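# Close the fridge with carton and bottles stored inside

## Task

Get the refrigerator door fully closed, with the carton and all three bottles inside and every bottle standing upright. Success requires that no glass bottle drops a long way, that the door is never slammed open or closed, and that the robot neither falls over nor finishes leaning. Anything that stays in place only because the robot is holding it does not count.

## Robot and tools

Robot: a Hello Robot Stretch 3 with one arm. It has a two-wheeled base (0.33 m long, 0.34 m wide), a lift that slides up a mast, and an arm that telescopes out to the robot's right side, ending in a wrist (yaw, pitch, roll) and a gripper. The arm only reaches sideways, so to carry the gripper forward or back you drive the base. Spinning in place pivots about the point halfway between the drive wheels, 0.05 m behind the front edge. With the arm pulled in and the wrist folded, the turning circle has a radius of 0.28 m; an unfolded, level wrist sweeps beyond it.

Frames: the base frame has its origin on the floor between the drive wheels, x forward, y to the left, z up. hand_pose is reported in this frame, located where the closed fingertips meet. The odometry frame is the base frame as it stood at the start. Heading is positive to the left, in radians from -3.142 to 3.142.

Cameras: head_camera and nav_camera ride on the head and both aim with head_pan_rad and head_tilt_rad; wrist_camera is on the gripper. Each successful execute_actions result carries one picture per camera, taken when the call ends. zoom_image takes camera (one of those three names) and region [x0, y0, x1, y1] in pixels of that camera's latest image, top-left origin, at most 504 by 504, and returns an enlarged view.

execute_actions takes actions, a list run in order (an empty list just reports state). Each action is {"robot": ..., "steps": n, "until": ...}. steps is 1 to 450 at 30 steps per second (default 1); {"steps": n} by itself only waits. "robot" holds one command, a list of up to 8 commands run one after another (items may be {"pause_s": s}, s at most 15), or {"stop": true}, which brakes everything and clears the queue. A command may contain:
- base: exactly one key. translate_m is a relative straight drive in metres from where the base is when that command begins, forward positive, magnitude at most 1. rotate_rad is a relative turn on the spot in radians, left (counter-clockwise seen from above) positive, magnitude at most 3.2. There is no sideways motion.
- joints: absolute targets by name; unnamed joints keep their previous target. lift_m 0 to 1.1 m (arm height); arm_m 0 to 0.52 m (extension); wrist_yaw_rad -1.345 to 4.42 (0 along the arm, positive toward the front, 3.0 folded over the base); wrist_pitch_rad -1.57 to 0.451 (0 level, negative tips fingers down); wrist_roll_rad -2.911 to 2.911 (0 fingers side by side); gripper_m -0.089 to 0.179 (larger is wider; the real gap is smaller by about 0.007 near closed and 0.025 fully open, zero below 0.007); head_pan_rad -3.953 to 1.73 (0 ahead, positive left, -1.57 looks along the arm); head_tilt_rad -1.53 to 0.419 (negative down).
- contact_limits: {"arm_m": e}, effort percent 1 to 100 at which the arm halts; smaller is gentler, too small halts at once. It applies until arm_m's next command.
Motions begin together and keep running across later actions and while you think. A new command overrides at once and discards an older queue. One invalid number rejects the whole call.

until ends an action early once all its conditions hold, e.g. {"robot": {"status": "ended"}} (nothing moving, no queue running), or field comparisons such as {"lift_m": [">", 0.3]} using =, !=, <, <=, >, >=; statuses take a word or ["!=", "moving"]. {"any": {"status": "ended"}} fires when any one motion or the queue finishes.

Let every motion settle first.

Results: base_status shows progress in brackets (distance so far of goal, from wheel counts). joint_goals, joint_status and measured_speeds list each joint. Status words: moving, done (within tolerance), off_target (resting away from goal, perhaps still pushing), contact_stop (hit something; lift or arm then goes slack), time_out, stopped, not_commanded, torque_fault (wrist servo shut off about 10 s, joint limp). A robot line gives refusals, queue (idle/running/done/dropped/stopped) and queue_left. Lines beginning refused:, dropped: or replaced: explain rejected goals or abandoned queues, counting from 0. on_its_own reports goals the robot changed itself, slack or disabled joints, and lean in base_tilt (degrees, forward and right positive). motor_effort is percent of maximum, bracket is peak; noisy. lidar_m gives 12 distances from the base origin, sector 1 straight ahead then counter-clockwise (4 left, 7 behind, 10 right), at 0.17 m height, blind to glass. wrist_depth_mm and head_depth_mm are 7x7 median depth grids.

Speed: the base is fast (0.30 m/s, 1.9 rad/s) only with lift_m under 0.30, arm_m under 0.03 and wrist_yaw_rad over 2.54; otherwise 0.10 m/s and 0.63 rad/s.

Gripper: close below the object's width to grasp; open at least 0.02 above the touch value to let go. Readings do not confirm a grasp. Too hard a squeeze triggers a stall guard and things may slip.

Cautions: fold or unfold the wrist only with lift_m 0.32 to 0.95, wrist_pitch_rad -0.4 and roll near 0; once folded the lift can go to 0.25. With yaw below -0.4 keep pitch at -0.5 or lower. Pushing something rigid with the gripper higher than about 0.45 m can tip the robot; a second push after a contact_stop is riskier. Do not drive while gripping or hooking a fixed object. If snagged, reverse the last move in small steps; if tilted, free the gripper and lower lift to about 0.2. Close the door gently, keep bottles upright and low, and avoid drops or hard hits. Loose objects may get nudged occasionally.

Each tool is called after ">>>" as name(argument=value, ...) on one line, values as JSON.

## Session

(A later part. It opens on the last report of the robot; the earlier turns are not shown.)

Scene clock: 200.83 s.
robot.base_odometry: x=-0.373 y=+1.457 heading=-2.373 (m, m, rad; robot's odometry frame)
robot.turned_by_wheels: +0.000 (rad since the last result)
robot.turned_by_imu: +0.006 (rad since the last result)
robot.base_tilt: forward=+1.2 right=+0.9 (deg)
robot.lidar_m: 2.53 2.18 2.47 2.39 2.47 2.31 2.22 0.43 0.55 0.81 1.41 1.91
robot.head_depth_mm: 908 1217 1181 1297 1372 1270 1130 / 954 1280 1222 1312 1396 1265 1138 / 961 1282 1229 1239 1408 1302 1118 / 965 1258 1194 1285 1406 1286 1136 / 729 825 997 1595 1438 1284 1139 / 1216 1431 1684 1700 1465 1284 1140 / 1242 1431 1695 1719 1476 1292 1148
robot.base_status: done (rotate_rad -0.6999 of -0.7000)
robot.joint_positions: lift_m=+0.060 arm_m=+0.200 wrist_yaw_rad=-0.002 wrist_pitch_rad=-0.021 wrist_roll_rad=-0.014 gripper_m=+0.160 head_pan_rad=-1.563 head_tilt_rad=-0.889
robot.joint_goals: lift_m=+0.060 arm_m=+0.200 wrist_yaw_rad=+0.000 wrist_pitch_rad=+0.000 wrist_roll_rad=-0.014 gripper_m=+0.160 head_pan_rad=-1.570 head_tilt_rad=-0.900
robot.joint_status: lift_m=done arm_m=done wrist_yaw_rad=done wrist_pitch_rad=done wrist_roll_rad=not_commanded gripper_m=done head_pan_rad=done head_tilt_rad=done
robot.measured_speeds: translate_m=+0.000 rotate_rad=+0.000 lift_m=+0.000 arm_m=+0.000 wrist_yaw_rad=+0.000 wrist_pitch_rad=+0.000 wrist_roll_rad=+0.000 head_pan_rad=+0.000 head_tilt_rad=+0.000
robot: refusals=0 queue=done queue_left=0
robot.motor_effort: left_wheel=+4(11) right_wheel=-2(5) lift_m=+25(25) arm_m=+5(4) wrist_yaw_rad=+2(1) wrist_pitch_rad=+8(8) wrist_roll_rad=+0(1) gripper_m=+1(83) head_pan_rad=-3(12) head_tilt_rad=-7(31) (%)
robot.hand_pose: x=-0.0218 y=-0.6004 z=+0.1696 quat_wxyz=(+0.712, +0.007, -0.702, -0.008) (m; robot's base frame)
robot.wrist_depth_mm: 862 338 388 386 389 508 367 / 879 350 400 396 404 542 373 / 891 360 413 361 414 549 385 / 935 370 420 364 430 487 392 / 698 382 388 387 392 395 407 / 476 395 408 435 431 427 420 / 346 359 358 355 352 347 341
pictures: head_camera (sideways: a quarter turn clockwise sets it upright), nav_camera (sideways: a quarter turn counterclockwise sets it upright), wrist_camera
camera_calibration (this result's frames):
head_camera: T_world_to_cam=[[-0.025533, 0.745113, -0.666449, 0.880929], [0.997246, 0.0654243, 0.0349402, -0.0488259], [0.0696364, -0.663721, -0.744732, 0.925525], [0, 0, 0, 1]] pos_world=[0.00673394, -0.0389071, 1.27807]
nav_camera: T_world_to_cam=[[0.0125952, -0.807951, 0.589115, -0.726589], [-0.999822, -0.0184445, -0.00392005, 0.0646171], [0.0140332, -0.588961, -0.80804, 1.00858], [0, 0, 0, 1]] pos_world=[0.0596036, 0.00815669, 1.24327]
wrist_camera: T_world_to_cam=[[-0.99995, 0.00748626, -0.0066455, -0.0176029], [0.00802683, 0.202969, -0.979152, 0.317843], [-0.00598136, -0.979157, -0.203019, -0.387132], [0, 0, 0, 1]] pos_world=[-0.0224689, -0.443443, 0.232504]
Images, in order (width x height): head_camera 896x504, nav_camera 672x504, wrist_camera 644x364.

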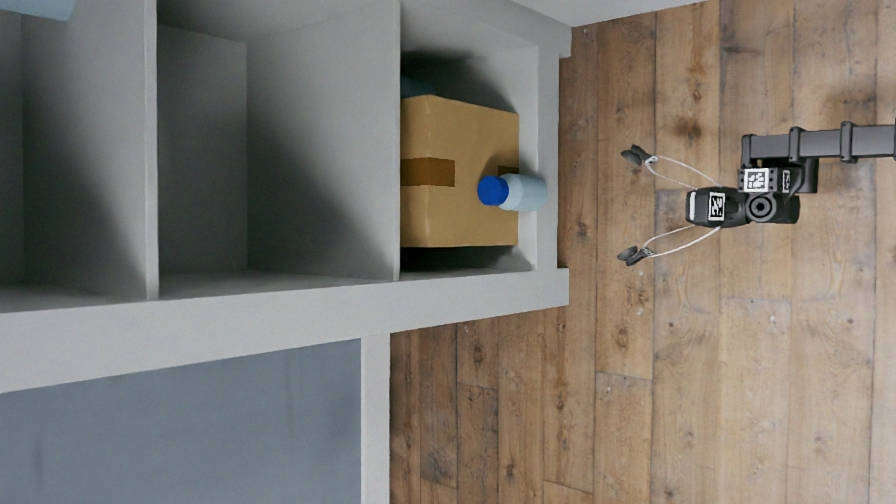

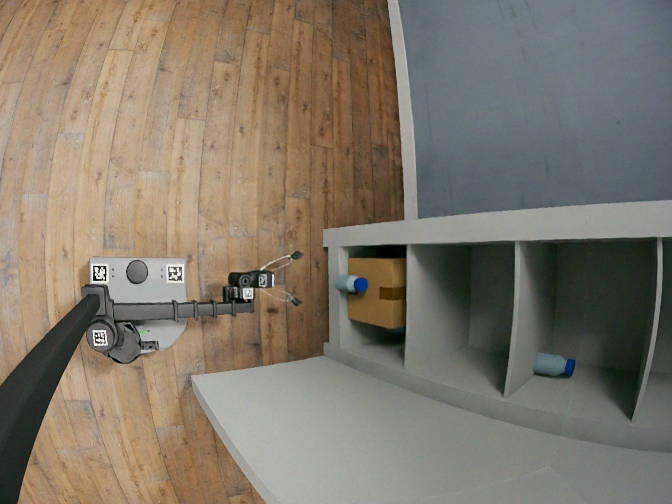

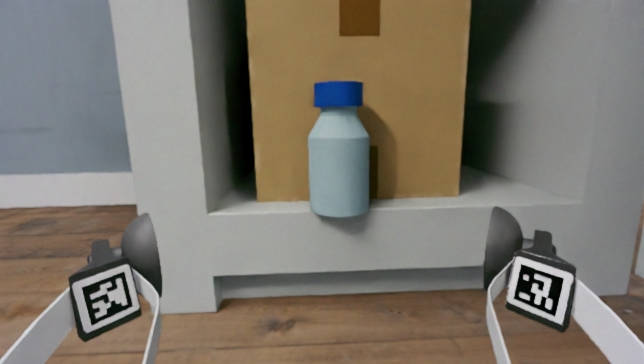

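>>> execute_actions(actions=[{"robot":[{"base":{"translate_m":-0.02},"joints":{"arm_m":0.41}}],"steps":450,"until":{"robot":{"status":"ended"}}}])

Scene clock: 203.60 s.
robot.base_odometry: x=-0.359 y=+1.471 heading=-2.373 (m, m, rad; robot's odometry frame)
robot.turned_by_wheels: +0.000 (rad since the last result)
robot.turned_by_imu: +0.001 (rad since the last result)
robot.base_tilt: forward=+1.2 right=+1.0 (deg)
robot.lidar_m: 2.56 2.20 2.45 2.39 2.46 2.29 2.20 0.41 0.53 0.81 1.41 1.90
robot.head_depth_mm: 908 1143 1151 1228 1364 1249 1136 / 956 1283 1214 1355 1399 1275 1133 / 959 1281 1217 1231 1424 1254 1140 / 967 1289 1225 1323 1395 1276 1141 / 749 844 996 1218 1427 1281 1142 / 746 1404 1677 1698 1465 1288 1139 / 1245 1432 1691 1711 1471 1290 1148
robot.base_status: done (translate_m -0.0200 of -0.0200)
robot.joint_positions: lift_m=+0.060 arm_m=+0.410 wrist_yaw_rad=-0.002 wrist_pitch_rad=-0.021 wrist_roll_rad=-0.014 gripper_m=+0.160 head_pan_rad=-1.563 head_tilt_rad=-0.889
robot.joint_goals: lift_m=+0.060 arm_m=+0.410 wrist_yaw_rad=+0.000 wrist_pitch_rad=+0.000 wrist_roll_rad=-0.014 gripper_m=+0.160 head_pan_rad=-1.570 head_tilt_rad=-0.900
robot.joint_status: lift_m=done arm_m=done wrist_yaw_rad=done wrist_pitch_rad=done wrist_roll_rad=not_commanded gripper_m=done head_pan_rad=done head_tilt_rad=done
robot.measured_speeds: translate_m=+0.000 rotate_rad=+0.000 lift_m=+0.000 arm_m=+0.000 wrist_yaw_rad=+0.000 wrist_pitch_rad=+0.000 wrist_roll_rad=+0.000 head_pan_rad=+0.000 head_tilt_rad=+0.000
robot: refusals=0 queue=done queue_left=0
robot.motor_effort: left_wheel=+3(6) right_wheel=-1(4) lift_m=+25(25) arm_m=+5(5) wrist_yaw_rad=+2(2) wrist_pitch_rad=+8(8) wrist_roll_rad=+0(1) gripper_m=-1(0) head_pan_rad=-2(3) head_tilt_rad=-7(8) (%)
robot.hand_pose: x=-0.0218 y=-0.8104 z=+0.1696 quat_wxyz=(+0.712, +0.007, -0.702, -0.008) (m; robot's base frame)
robot.wrist_depth_mm: 195 225 185 137 188 190 300 / 193 225 190 135 195 198 300 / 193 238 196 141 200 202 315 / 191 236 201 135 207 209 317 / 190 235 208 139 213 217 289 / 184 212 213 145 197 201 204 / - 173 175 150 179 182 184
pictures: head_camera (sideways: a quarter turn clockwise sets it upright), nav_camera (sideways: a quarter turn counterclockwise sets it upright), wrist_camera
camera_calibration (this result's frames):
head_camera: T_world_to_cam=[[-0.0254926, 0.745115, -0.666449, 0.880928], [0.997249, 0.0653702, 0.0349403, -0.0488259], [0.0696004, -0.663725, -0.744732, 0.925525], [0, 0, 0, 1]] pos_world=[0.00673183, -0.0389071, 1.27807]
nav_camera: T_world_to_cam=[[0.0125514, -0.807952, 0.589115, -0.726589], [-0.999823, -0.0183903, -0.00392005, 0.0646171], [0.0140012, -0.588961, -0.80804, 1.00858], [0, 0, 0, 1]] pos_world=[0.059604, 0.00815379, 1.24327]
wrist_camera: T_world_to_cam=[[-0.99995, 0.00748573, -0.0066457, -0.0160311], [0.00802691, 0.202968, -0.979153, 0.360466], [-0.00598081, -0.979157, -0.203018, -0.592757], [0, 0, 0, 1]] pos_world=[-0.0224689, -0.653445, 0.232505]
Images, in order (width x height): head_camera 896x504, nav_camera 672x504, wrist_camera 644x364.

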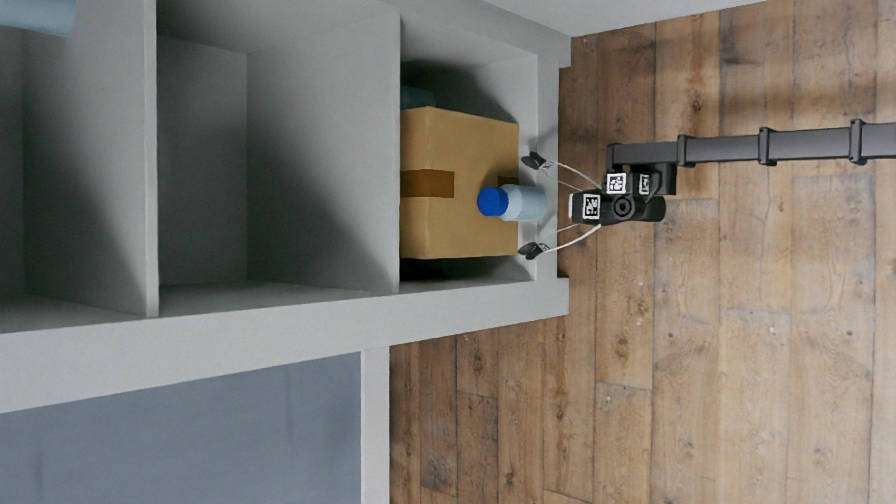

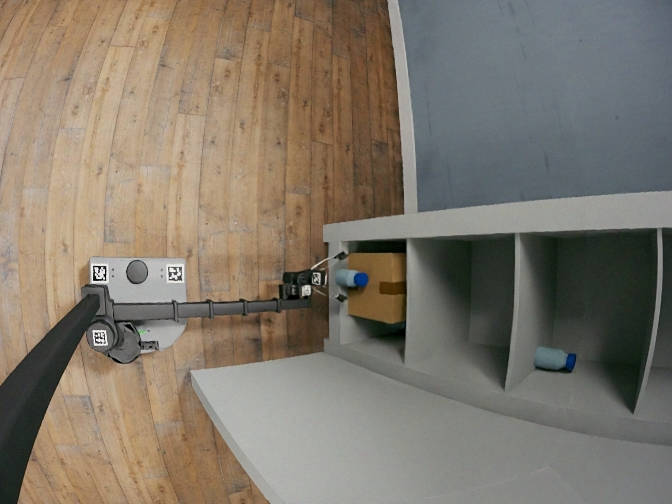

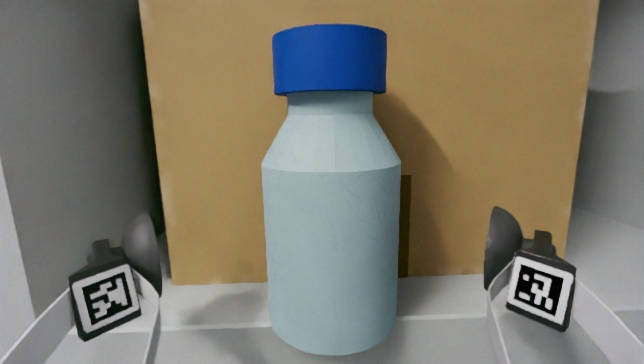

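>>> execute_actions(actions=[{"robot":[{"joints":{"arm_m":0.42,"lift_m":0.075}},{"joints":{"gripper_m":0.02}},{"joints":{"lift_m":0.1}},{"joints":{"arm_m":0.3}},{"joints":{"lift_m":0.5}},{"joints":{"arm_m":0.52}}],"steps":450,"until":{"robot":{"status":"ended"}}}])

Scene clock: 216.03 s.
robot.base_odometry: x=-0.359 y=+1.471 heading=-2.373 (m, m, rad; robot's odometry frame)
robot.turned_by_wheels: +0.000 (rad since the last result)
robot.turned_by_imu: +0.003 (rad since the last result)
robot.base_tilt: forward=+1.2 right=+1.1 (deg)
robot.lidar_m: 2.55 2.19 2.46 2.39 2.47 2.29 2.20 0.42 0.53 0.81 1.41 1.90
robot.head_depth_mm: 907 1142 1148 1231 1370 1247 1127 / 951 1274 1215 1465 1392 1260 1132 / 959 1274 1074 1316 1403 1275 1140 / 963 1287 1222 1317 1400 1283 1138 / 747 841 994 1213 1429 1285 1144 / 746 1399 1676 1719 1465 1288 1147 / 1243 1432 1693 1713 1465 1289 1148
robot.base_status: done (translate_m -0.0200 of -0.0200)
robot.joint_positions: lift_m=+0.499 arm_m=+0.520 wrist_yaw_rad=-0.002 wrist_pitch_rad=-0.067 wrist_roll_rad=-0.014 gripper_m=+0.021 head_pan_rad=-1.563 head_tilt_rad=-0.889
robot.joint_goals: lift_m=+0.500 arm_m=+0.520 wrist_yaw_rad=+0.000 wrist_pitch_rad=+0.000 wrist_roll_rad=-0.014 gripper_m=+0.020 head_pan_rad=-1.570 head_tilt_rad=-0.900
robot.joint_status: lift_m=done arm_m=done wrist_yaw_rad=done wrist_pitch_rad=done wrist_roll_rad=not_commanded gripper_m=done head_pan_rad=done head_tilt_rad=done
robot.measured_speeds: translate_m=+0.000 rotate_rad=+0.000 lift_m=+0.000 arm_m=+0.000 wrist_yaw_rad=+0.000 wrist_pitch_rad=+0.000 wrist_roll_rad=+0.000 head_pan_rad=+0.000 head_tilt_rad=+0.000
robot: refusals=0 queue=done queue_left=0
robot.motor_effort: left_wheel=+2(3) right_wheel=-1(1) lift_m=+55(58) arm_m=+5(5) wrist_yaw_rad=+2(6) wrist_pitch_rad=+25(26) wrist_roll_rad=+0(0) gripper_m=-18(92) head_pan_rad=-3(2) head_tilt_rad=-7(7) (%)
robot.hand_pose: x=-0.0220 y=-0.9188 z=+0.5971 quat_wxyz=(+0.712, +0.023, -0.701, -0.024) (m; robot's base frame)
robot.wrist_depth_mm: 197 282 441 442 454 451 338 / 196 282 455 125 467 463 339 / 195 279 474 133 488 485 344 / 193 276 487 131 502 502 344 / 193 274 365 128 144 401 347 / 191 254 144 132 146 291 288 / 189 229 223 137 219 228 226
pictures: head_camera (sideways: a quarter turn clockwise sets it upright), nav_camera (sideways: a quarter turn counterclockwise sets it upright), wrist_camera
camera_calibration (this result's frames):
head_camera: T_world_to_cam=[[-0.0254913, 0.745144, -0.666416, 0.880886], [0.997249, 0.0653667, 0.0349428, -0.0488292], [0.0695988, -0.663692, -0.744761, 0.925563], [0, 0, 0, 1]] pos_world=[0.00673175, -0.0389061, 1.27807]
nav_camera: T_world_to_cam=[[0.0125499, -0.807978, 0.589079, -0.726543], [-0.999823, -0.0183881, -0.00392051, 0.0646177], [0.0139997, -0.588926, -0.808066, 1.00861], [0, 0, 0, 1]] pos_world=[0.059604, 0.00815624, 1.24327]
wrist_camera: T_world_to_cam=[[-0.999945, 0.00833047, -0.00636864, -0.0119051], [0.00823065, 0.247222, -0.968924, 0.835581], [-0.00649713, -0.968923, -0.247277, -0.576287], [0, 0, 0, 1]] pos_world=[-0.022526, -0.764852, 0.667037]
Images, in order (width x height): head_camera 896x504, nav_camera 672x504, wrist_camera 644x364.

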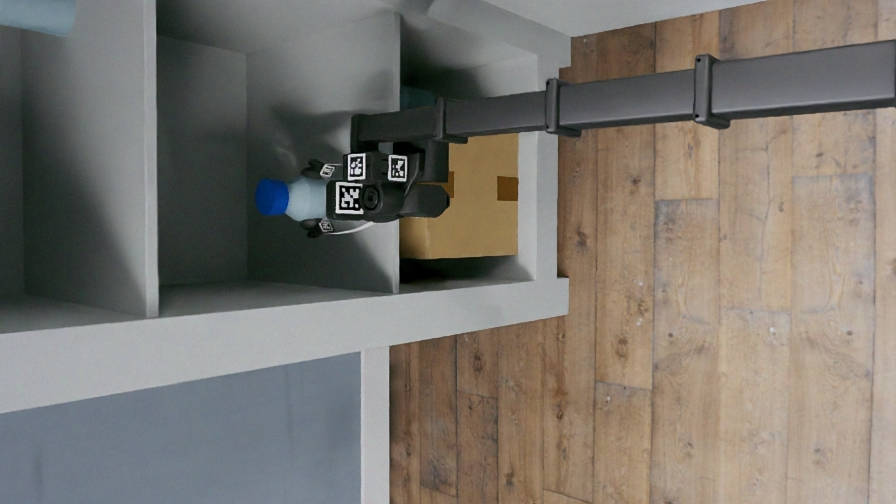

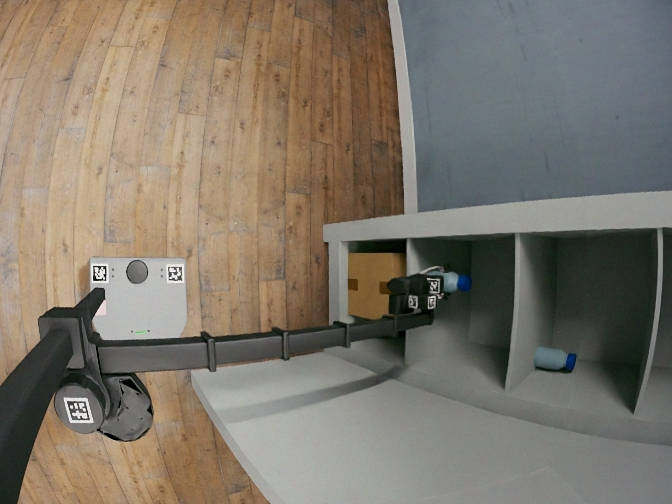

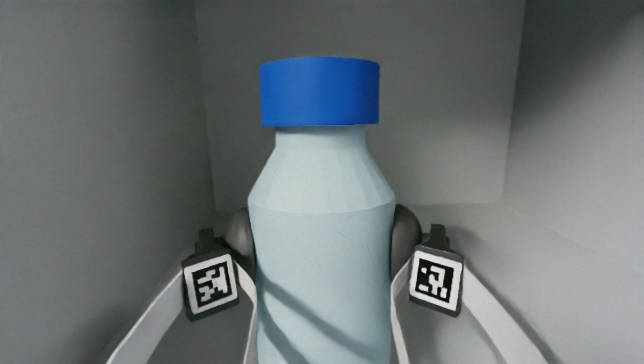

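>>> execute_actions(actions=[{"robot":{"joints":{"lift_m":0.47}},"steps":90,"until":{"robot":{"status":"ended"}}},{"robot":{"joints":{"lift_m":0.44}},"steps":60,"until":{"robot":{"wrist_pitch_rad":[">",-0.04]}}},{"robot":{"stop":true},"steps":15}])

Scene clock: 218.00 s.
robot.base_odometry: x=-0.359 y=+1.471 heading=-2.373 (m, m, rad; robot's odometry frame)
robot.turned_by_wheels: +0.000 (rad since the last result)
robot.turned_by_imu: +0.000 (rad since the last result)
robot.base_tilt: forward=+1.2 right=+1.0 (deg)
robot.lidar_m: 2.55 2.20 2.45 2.39 2.47 2.29 2.20 0.42 0.53 0.82 1.41 1.91
robot.head_depth_mm: 908 1147 1152 1229 1364 1249 1132 / 953 1275 1211 1493 1400 1296 1118 / 961 1286 1159 1322 1397 1275 1139 / 966 1286 1224 1322 1414 1277 1142 / 747 842 994 1215 1438 1286 1145 / 746 1401 1681 1699 1466 1284 1144 / 1245 1446 1681 1717 1470 1291 1151
robot.base_status: done (translate_m -0.0200 of -0.0200)
robot.joint_positions: lift_m=+0.441 arm_m=+0.520 wrist_yaw_rad=-0.002 wrist_pitch_rad=+0.016 wrist_roll_rad=-0.015 gripper_m=+0.021 head_pan_rad=-1.563 head_tilt_rad=-0.889
robot.joint_goals: lift_m=+0.440 arm_m=+0.520 wrist_yaw_rad=+0.000 wrist_pitch_rad=+0.000 wrist_roll_rad=-0.015 gripper_m=+0.020 head_pan_rad=-1.570 head_tilt_rad=-0.900
robot.joint_status: lift_m=moving arm_m=done wrist_yaw_rad=done wrist_pitch_rad=done wrist_roll_rad=not_commanded gripper_m=done head_pan_rad=done head_tilt_rad=done
robot.measured_speeds: translate_m=+0.000 rotate_rad=+0.000 lift_m=+0.000 arm_m=+0.000 wrist_yaw_rad=+0.000 wrist_pitch_rad=+0.000 wrist_roll_rad=+0.000 head_pan_rad=+0.000 head_tilt_rad=+0.000
robot: refusals=0 queue=stopped queue_left=0
robot.motor_effort: left_wheel=+2(3) right_wheel=-1(1) lift_m=+21(54) arm_m=+4(4) wrist_yaw_rad=+2(2) wrist_pitch_rad=-6(26) wrist_roll_rad=-1(0) gripper_m=-18(18) head_pan_rad=-2(2) head_tilt_rad=-8(8) (%)
robot.hand_pose: x=-0.0220 y=-0.9213 z=+0.5594 quat_wxyz=(+0.712, -0.006, -0.702, +0.005) (m; robot's base frame)
robot.wrist_depth_mm: 196 284 452 459 461 464 338 / 195 282 457 126 473 478 340 / 195 280 476 135 487 489 342 / 193 276 454 131 498 502 346 / 192 275 242 128 143 354 318 / 192 237 143 131 145 238 237 / 179 185 175 135 172 179 179
pictures: head_camera (sideways: a quarter turn clockwise sets it upright), nav_camera (sideways: a quarter turn counterclockwise sets it upright), wrist_camera
camera_calibration (this result's frames):
head_camera: T_world_to_cam=[[-0.0254914, 0.745147, -0.666413, 0.880882], [0.997249, 0.0653667, 0.034943, -0.0488295], [0.0695989, -0.663689, -0.744763, 0.925566], [0, 0, 0, 1]] pos_world=[0.00673175, -0.038906, 1.27807]
nav_camera: T_world_to_cam=[[0.01255, -0.80798, 0.589076, -0.726539], [-0.999823, -0.0183882, -0.00392056, 0.0646178], [0.0139998, -0.588923, -0.808068, 1.00862], [0, 0, 0, 1]] pos_world=[0.059604, 0.00815648, 1.24327]
wrist_camera: T_world_to_cam=[[-0.999947, 0.00776749, -0.0067036, -0.0124565], [0.00790011, 0.165986, -0.986096, 0.734471], [-0.0065468, -0.986098, -0.166038, -0.649331], [0, 0, 0, 1]] pos_world=[-0.0225092, -0.762119, 0.616361]
Images, in order (width x height): head_camera 896x504, nav_camera 672x504, wrist_camera 644x364.

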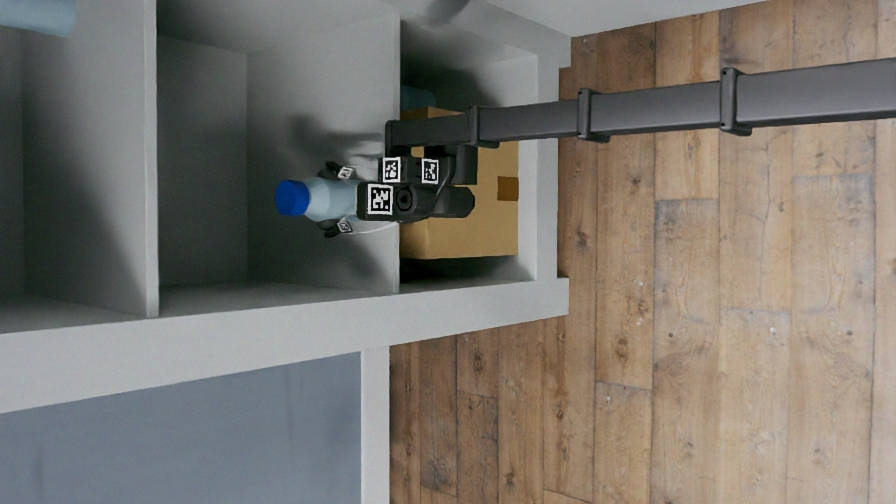

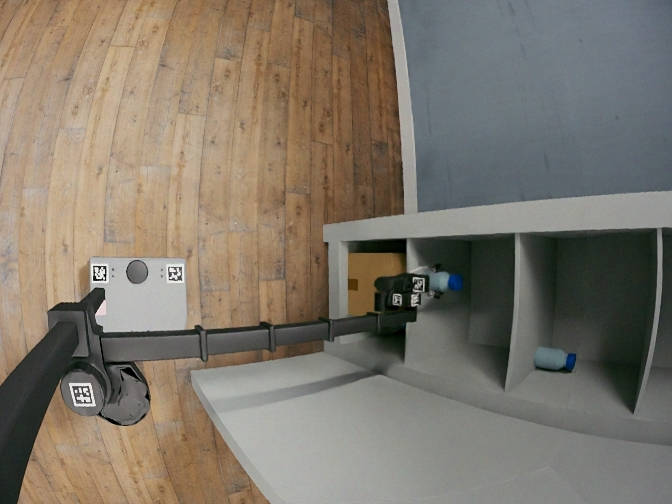

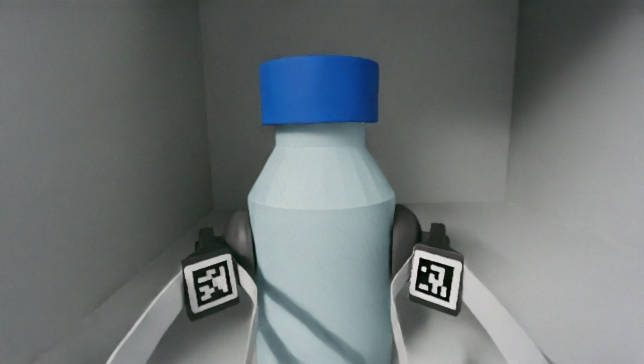

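>>> execute_actions(actions=[{"robot":[{"joints":{"gripper_m":0.14}},{"joints":{"arm_m":0}},{"joints":{"wrist_pitch_rad":-0.4,"gripper_m":0.03}},{"joints":{"wrist_yaw_rad":2.85}},{"joints":{"lift_m":0.29},"base":{"rotate_rad":0.7}},{"base":{"translate_m":0.2}},{"base":{"rotate_rad":-0.7}}],"steps":450,"until":{"robot":{"status":"ended"}}},{"steps":400,"until":{"robot":{"status":"ended"}}}])

>>> execute_actions(actions=[{"robot":[{"base":{"translate_m":-0.75}},{"joints":{"arm_m":0.25}},{"base":{"translate_m":0.6}},{"joints":{"arm_m":0.31}},{"joints":{"arm_m":0.37}},{"joints":{"arm_m":0.43}},{"joints":{"arm_m":0.48}},{"joints":{"arm_m":0.52}}],"steps":450,"until":{"robot":{"status":"ended"}}},{"steps":400,"until":{"robot":{"status":"ended"}}},{"robot":[{"base":{"translate_m":0.45},"joints":{"head_pan_rad":-1.9,"head_tilt_rad":-0.7}}],"steps":450,"until":{"robot":{"status":"ended"}}}])

Scene clock: 235.60 s.
robot.base_odometry: x=-0.379 y=+1.272 heading=-2.373 (m, m, rad; robot's odometry frame)
robot.turned_by_wheels: +0.000 (rad since the last result)
robot.turned_by_imu: +0.007 (rad since the last result)
robot.base_tilt: forward=+1.2 right=+1.0 (deg)
robot.lidar_m: 2.40 2.02 2.34 2.26 2.34 2.45 2.35 0.61 0.75 0.93 1.55 2.09
robot.head_depth_mm: 992 1379 1277 1477 1443 1274 1131 / 998 1383 1220 1423 1442 1273 1134 / 915 1362 1247 1456 1458 1277 1158 / 1303 1484 1749 1615 1455 1286 1163 / 1360 1569 1838 1701 1460 1282 1143 / 1360 1560 1839 1697 1461 1288 1144 / 1360 1566 1844 1711 1471 1287 1142
robot.base_status: done (rotate_rad -0.6999 of -0.7000)
robot.joint_positions: lift_m=+0.290 arm_m=+0.003 wrist_yaw_rad=+2.847 wrist_pitch_rad=-0.416 wrist_roll_rad=-0.015 gripper_m=+0.030 head_pan_rad=-1.563 head_tilt_rad=-0.889
robot.joint_goals: lift_m=+0.290 arm_m=+0.000 wrist_yaw_rad=+2.850 wrist_pitch_rad=-0.400 wrist_roll_rad=-0.015 gripper_m=+0.030 head_pan_rad=-1.570 head_tilt_rad=-0.900
robot.joint_status: lift_m=done arm_m=done wrist_yaw_rad=done wrist_pitch_rad=done wrist_roll_rad=not_commanded gripper_m=done head_pan_rad=done head_tilt_rad=done
robot.measured_speeds: translate_m=+0.000 rotate_rad=+0.000 lift_m=+0.000 arm_m=+0.000 wrist_yaw_rad=+0.000 wrist_pitch_rad=+0.000 wrist_roll_rad=+0.000 head_pan_rad=+0.000 head_tilt_rad=+0.000
robot: refusals=0 queue=done queue_left=0
robot.motor_effort: left_wheel=+3(12) right_wheel=-1(6) lift_m=+25(24) arm_m=-3(4) wrist_yaw_rad=+2(4) wrist_pitch_rad=+6(8) wrist_roll_rad=+0(0) gripper_m=+1(81) head_pan_rad=-2(3) head_tilt_rad=-7(8) (%)
robot.hand_pose: x=+0.0439 y=+0.0670 z=+0.3035 quat_wxyz=(+0.246, +0.701, +0.045, +0.668) (m; robot's base frame)
robot.wrist_depth_mm: - - - - - - - / - - - - - - - / - - - - - - - / - 792 785 776 764 752 748 / 604 642 642 616 626 608 612 / 524 - 541 521 535 521 509 / 457 - - 443 441 442 444
pictures: head_camera (sideways: a quarter turn clockwise sets it upright), nav_camera (sideways: a quarter turn counterclockwise sets it upright), wrist_camera
camera_calibration (this result's frames):
head_camera: T_world_to_cam=[[-0.0252372, 0.745534, -0.66599, 0.880328], [0.997272, 0.0650029, 0.0349758, -0.0488723], [0.0693669, -0.66329, -0.745141, 0.926058], [0, 0, 0, 1]] pos_world=[0.00671823, -0.0388926, 1.27804]
nav_camera: T_world_to_cam=[[0.0122738, -0.808319, 0.588617, -0.725939], [-0.99983, -0.0180412, -0.00392662, 0.0646257], [0.0137933, -0.588468, -0.808403, 1.00905], [0, 0, 0, 1]] pos_world=[0.0596066, 0.00817134, 1.24327]
wrist_camera: T_world_to_cam=[[0.954579, -0.297937, -0.00365087, -0.0222269], [-0.170968, -0.537657, -0.825648, 0.32382], [0.244028, 0.78877, -0.564173, 0.274116], [0, 0, 0, 1]] pos_world=[0.00968823, -0.0487323, 0.421929]
Images, in order (width x height): head_camera 896x504, nav_camera 672x504, wrist_camera 644x364.

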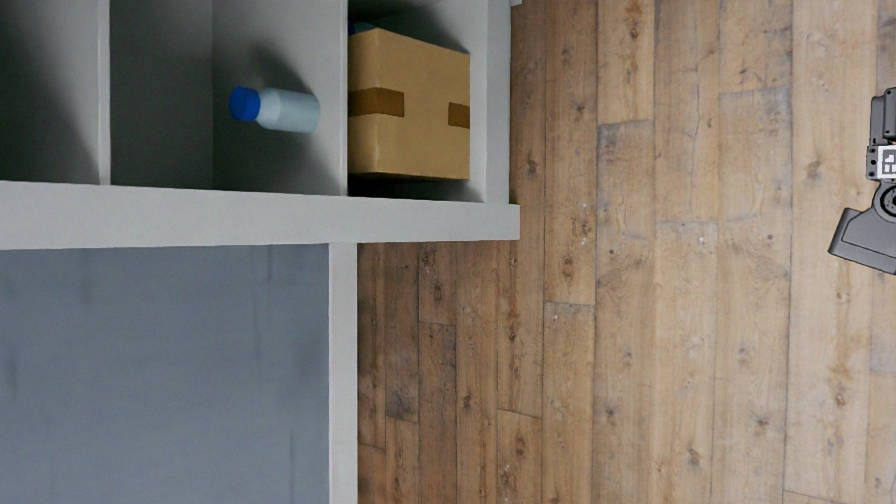

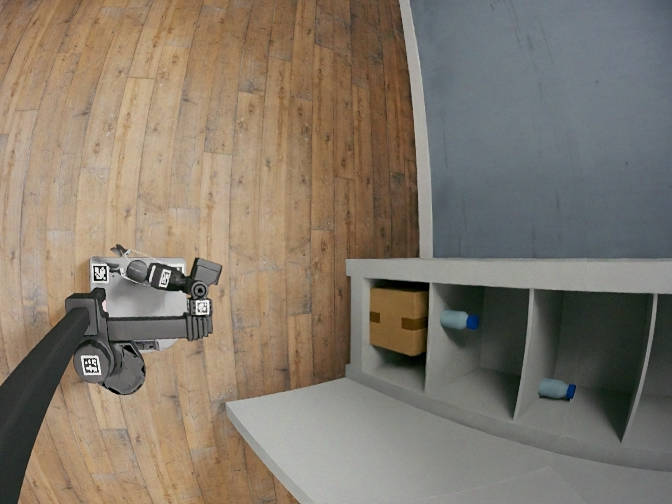

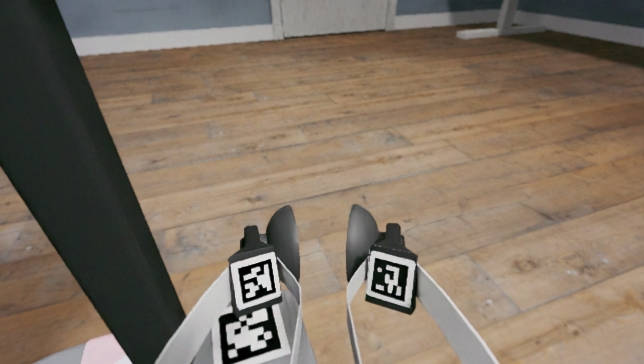

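Scene clock: 262.63 s.
robot.base_odometry: x=-0.595 y=+1.064 heading=-2.374 (m, m, rad; robot's odometry frame)
robot.turned_by_wheels: +0.000 (rad since the last result)
robot.turned_by_imu: +0.004 (rad since the last result)
robot.base_tilt: forward=+1.2 right=+1.1 (deg)
robot.lidar_m: 2.10 1.73 2.34 2.24 2.35 2.77 2.65 2.15 0.90 0.99 1.53 2.07
robot.head_depth_mm: 831 937 1071 1246 1503 1399 1207 / 804 906 1030 1195 1419 1401 1212 / 775 863 991 1139 1346 1413 1219 / 792 888 1016 1178 1404 1425 1216 / 1109 1314 1558 1793 1727 1381 1211 / 1270 1403 1568 1790 1693 1419 1216 / 1231 1364 1511 1733 1681 1420 1220
robot.base_status: done (translate_m +0.4500 of +0.4500)
robot.joint_positions: lift_m=+0.290 arm_m=+0.520 wrist_yaw_rad=+2.849 wrist_pitch_rad=-0.417 wrist_roll_rad=-0.014 gripper_m=+0.030 head_pan_rad=-1.893 head_tilt_rad=-0.705
robot.joint_goals: lift_m=+0.290 arm_m=+0.520 wrist_yaw_rad=+2.850 wrist_pitch_rad=-0.400 wrist_roll_rad=-0.014 gripper_m=+0.030 head_pan_rad=-1.900 head_tilt_rad=-0.700
robot.joint_status: lift_m=done arm_m=done wrist_yaw_rad=done wrist_pitch_rad=done wrist_roll_rad=not_commanded gripper_m=done head_pan_rad=done head_tilt_rad=done
robot.measured_speeds: translate_m=+0.000 rotate_rad=+0.000 lift_m=+0.000 arm_m=+0.000 wrist_yaw_rad=+0.000 wrist_pitch_rad=+0.000 wrist_roll_rad=+0.000 head_pan_rad=+0.000 head_tilt_rad=+0.000
robot: refusals=0 queue=done queue_left=0
robot.motor_effort: left_wheel=+1(23) right_wheel=+0(25) lift_m=+26(26) arm_m=+5(10) wrist_yaw_rad=+1(4) wrist_pitch_rad=+6(7) wrist_roll_rad=+0(1) gripper_m=+1(1) head_pan_rad=-2(18) head_tilt_rad=+3(26) (%)
robot.hand_pose: x=+0.0436 y=-0.4497 z=+0.3033 quat_wxyz=(+0.246, +0.701, +0.046, +0.668) (m; robot's base frame)
robot.wrist_depth_mm: - - - - - - - / - - - - - - - / - - - - - - 993 / 825 - - 771 773 771 762 / 627 - - 608 626 613 613 / 528 507 - 514 529 516 509 / 453 451 452 447 440 441 439
pictures: head_camera (sideways: a quarter turn clockwise sets it upright), nav_camera (sideways: a quarter turn counterclockwise sets it upright), wrist_camera
camera_calibration (this result's frames):
head_camera: T_world_to_cam=[[0.174676, 0.585795, -0.791412, 1.04257], [0.966387, -0.255988, 0.0238151, -0.034161], [-0.188641, -0.76897, -0.610819, 0.752923], [0, 0, 0, 1]] pos_world=[-0.00706629, -0.0405016, 1.28582]
nav_camera: T_world_to_cam=[[-0.211409, -0.653457, 0.726843, -0.904688], [-0.952063, 0.305896, -0.00190493, 0.061703], [-0.221094, -0.692403, -0.686801, 0.852353], [0, 0, 0, 1]] pos_world=[0.0559362, -0.0198768, 1.24308]
wrist_camera: T_world_to_cam=[[0.954961, -0.296708, -0.00380171, -0.175287], [-0.170511, -0.538219, -0.825377, 0.0455146], [0.24285, 0.78885, -0.56457, 0.681864], [0, 0, 0, 1]] pos_world=[0.00956214, -0.565401, 0.42186]
Images, in order (width x height): head_camera 896x504, nav_camera 672x504, wrist_camera 644x364.

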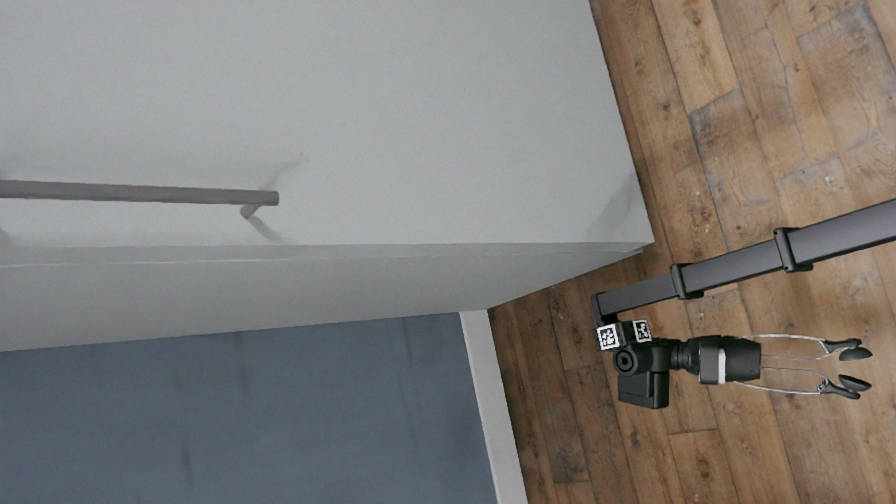

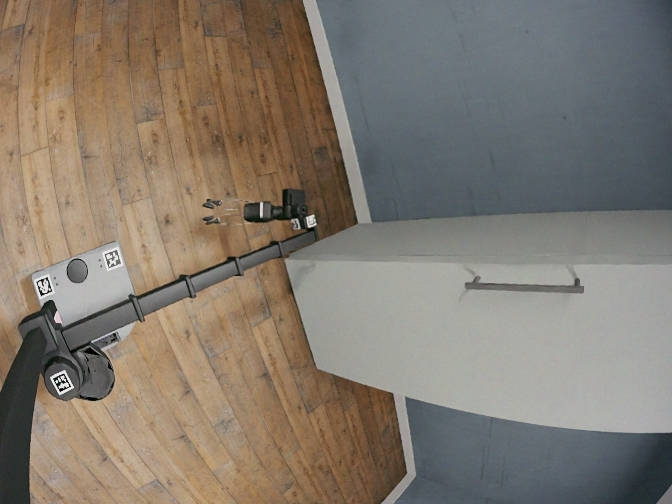

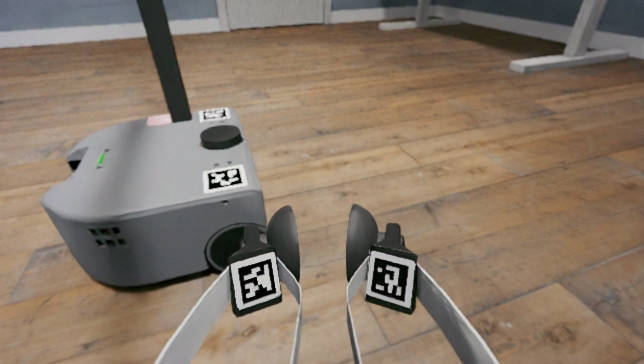

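>>> finished_scene(scene=1)

The scene is finished: the task was done.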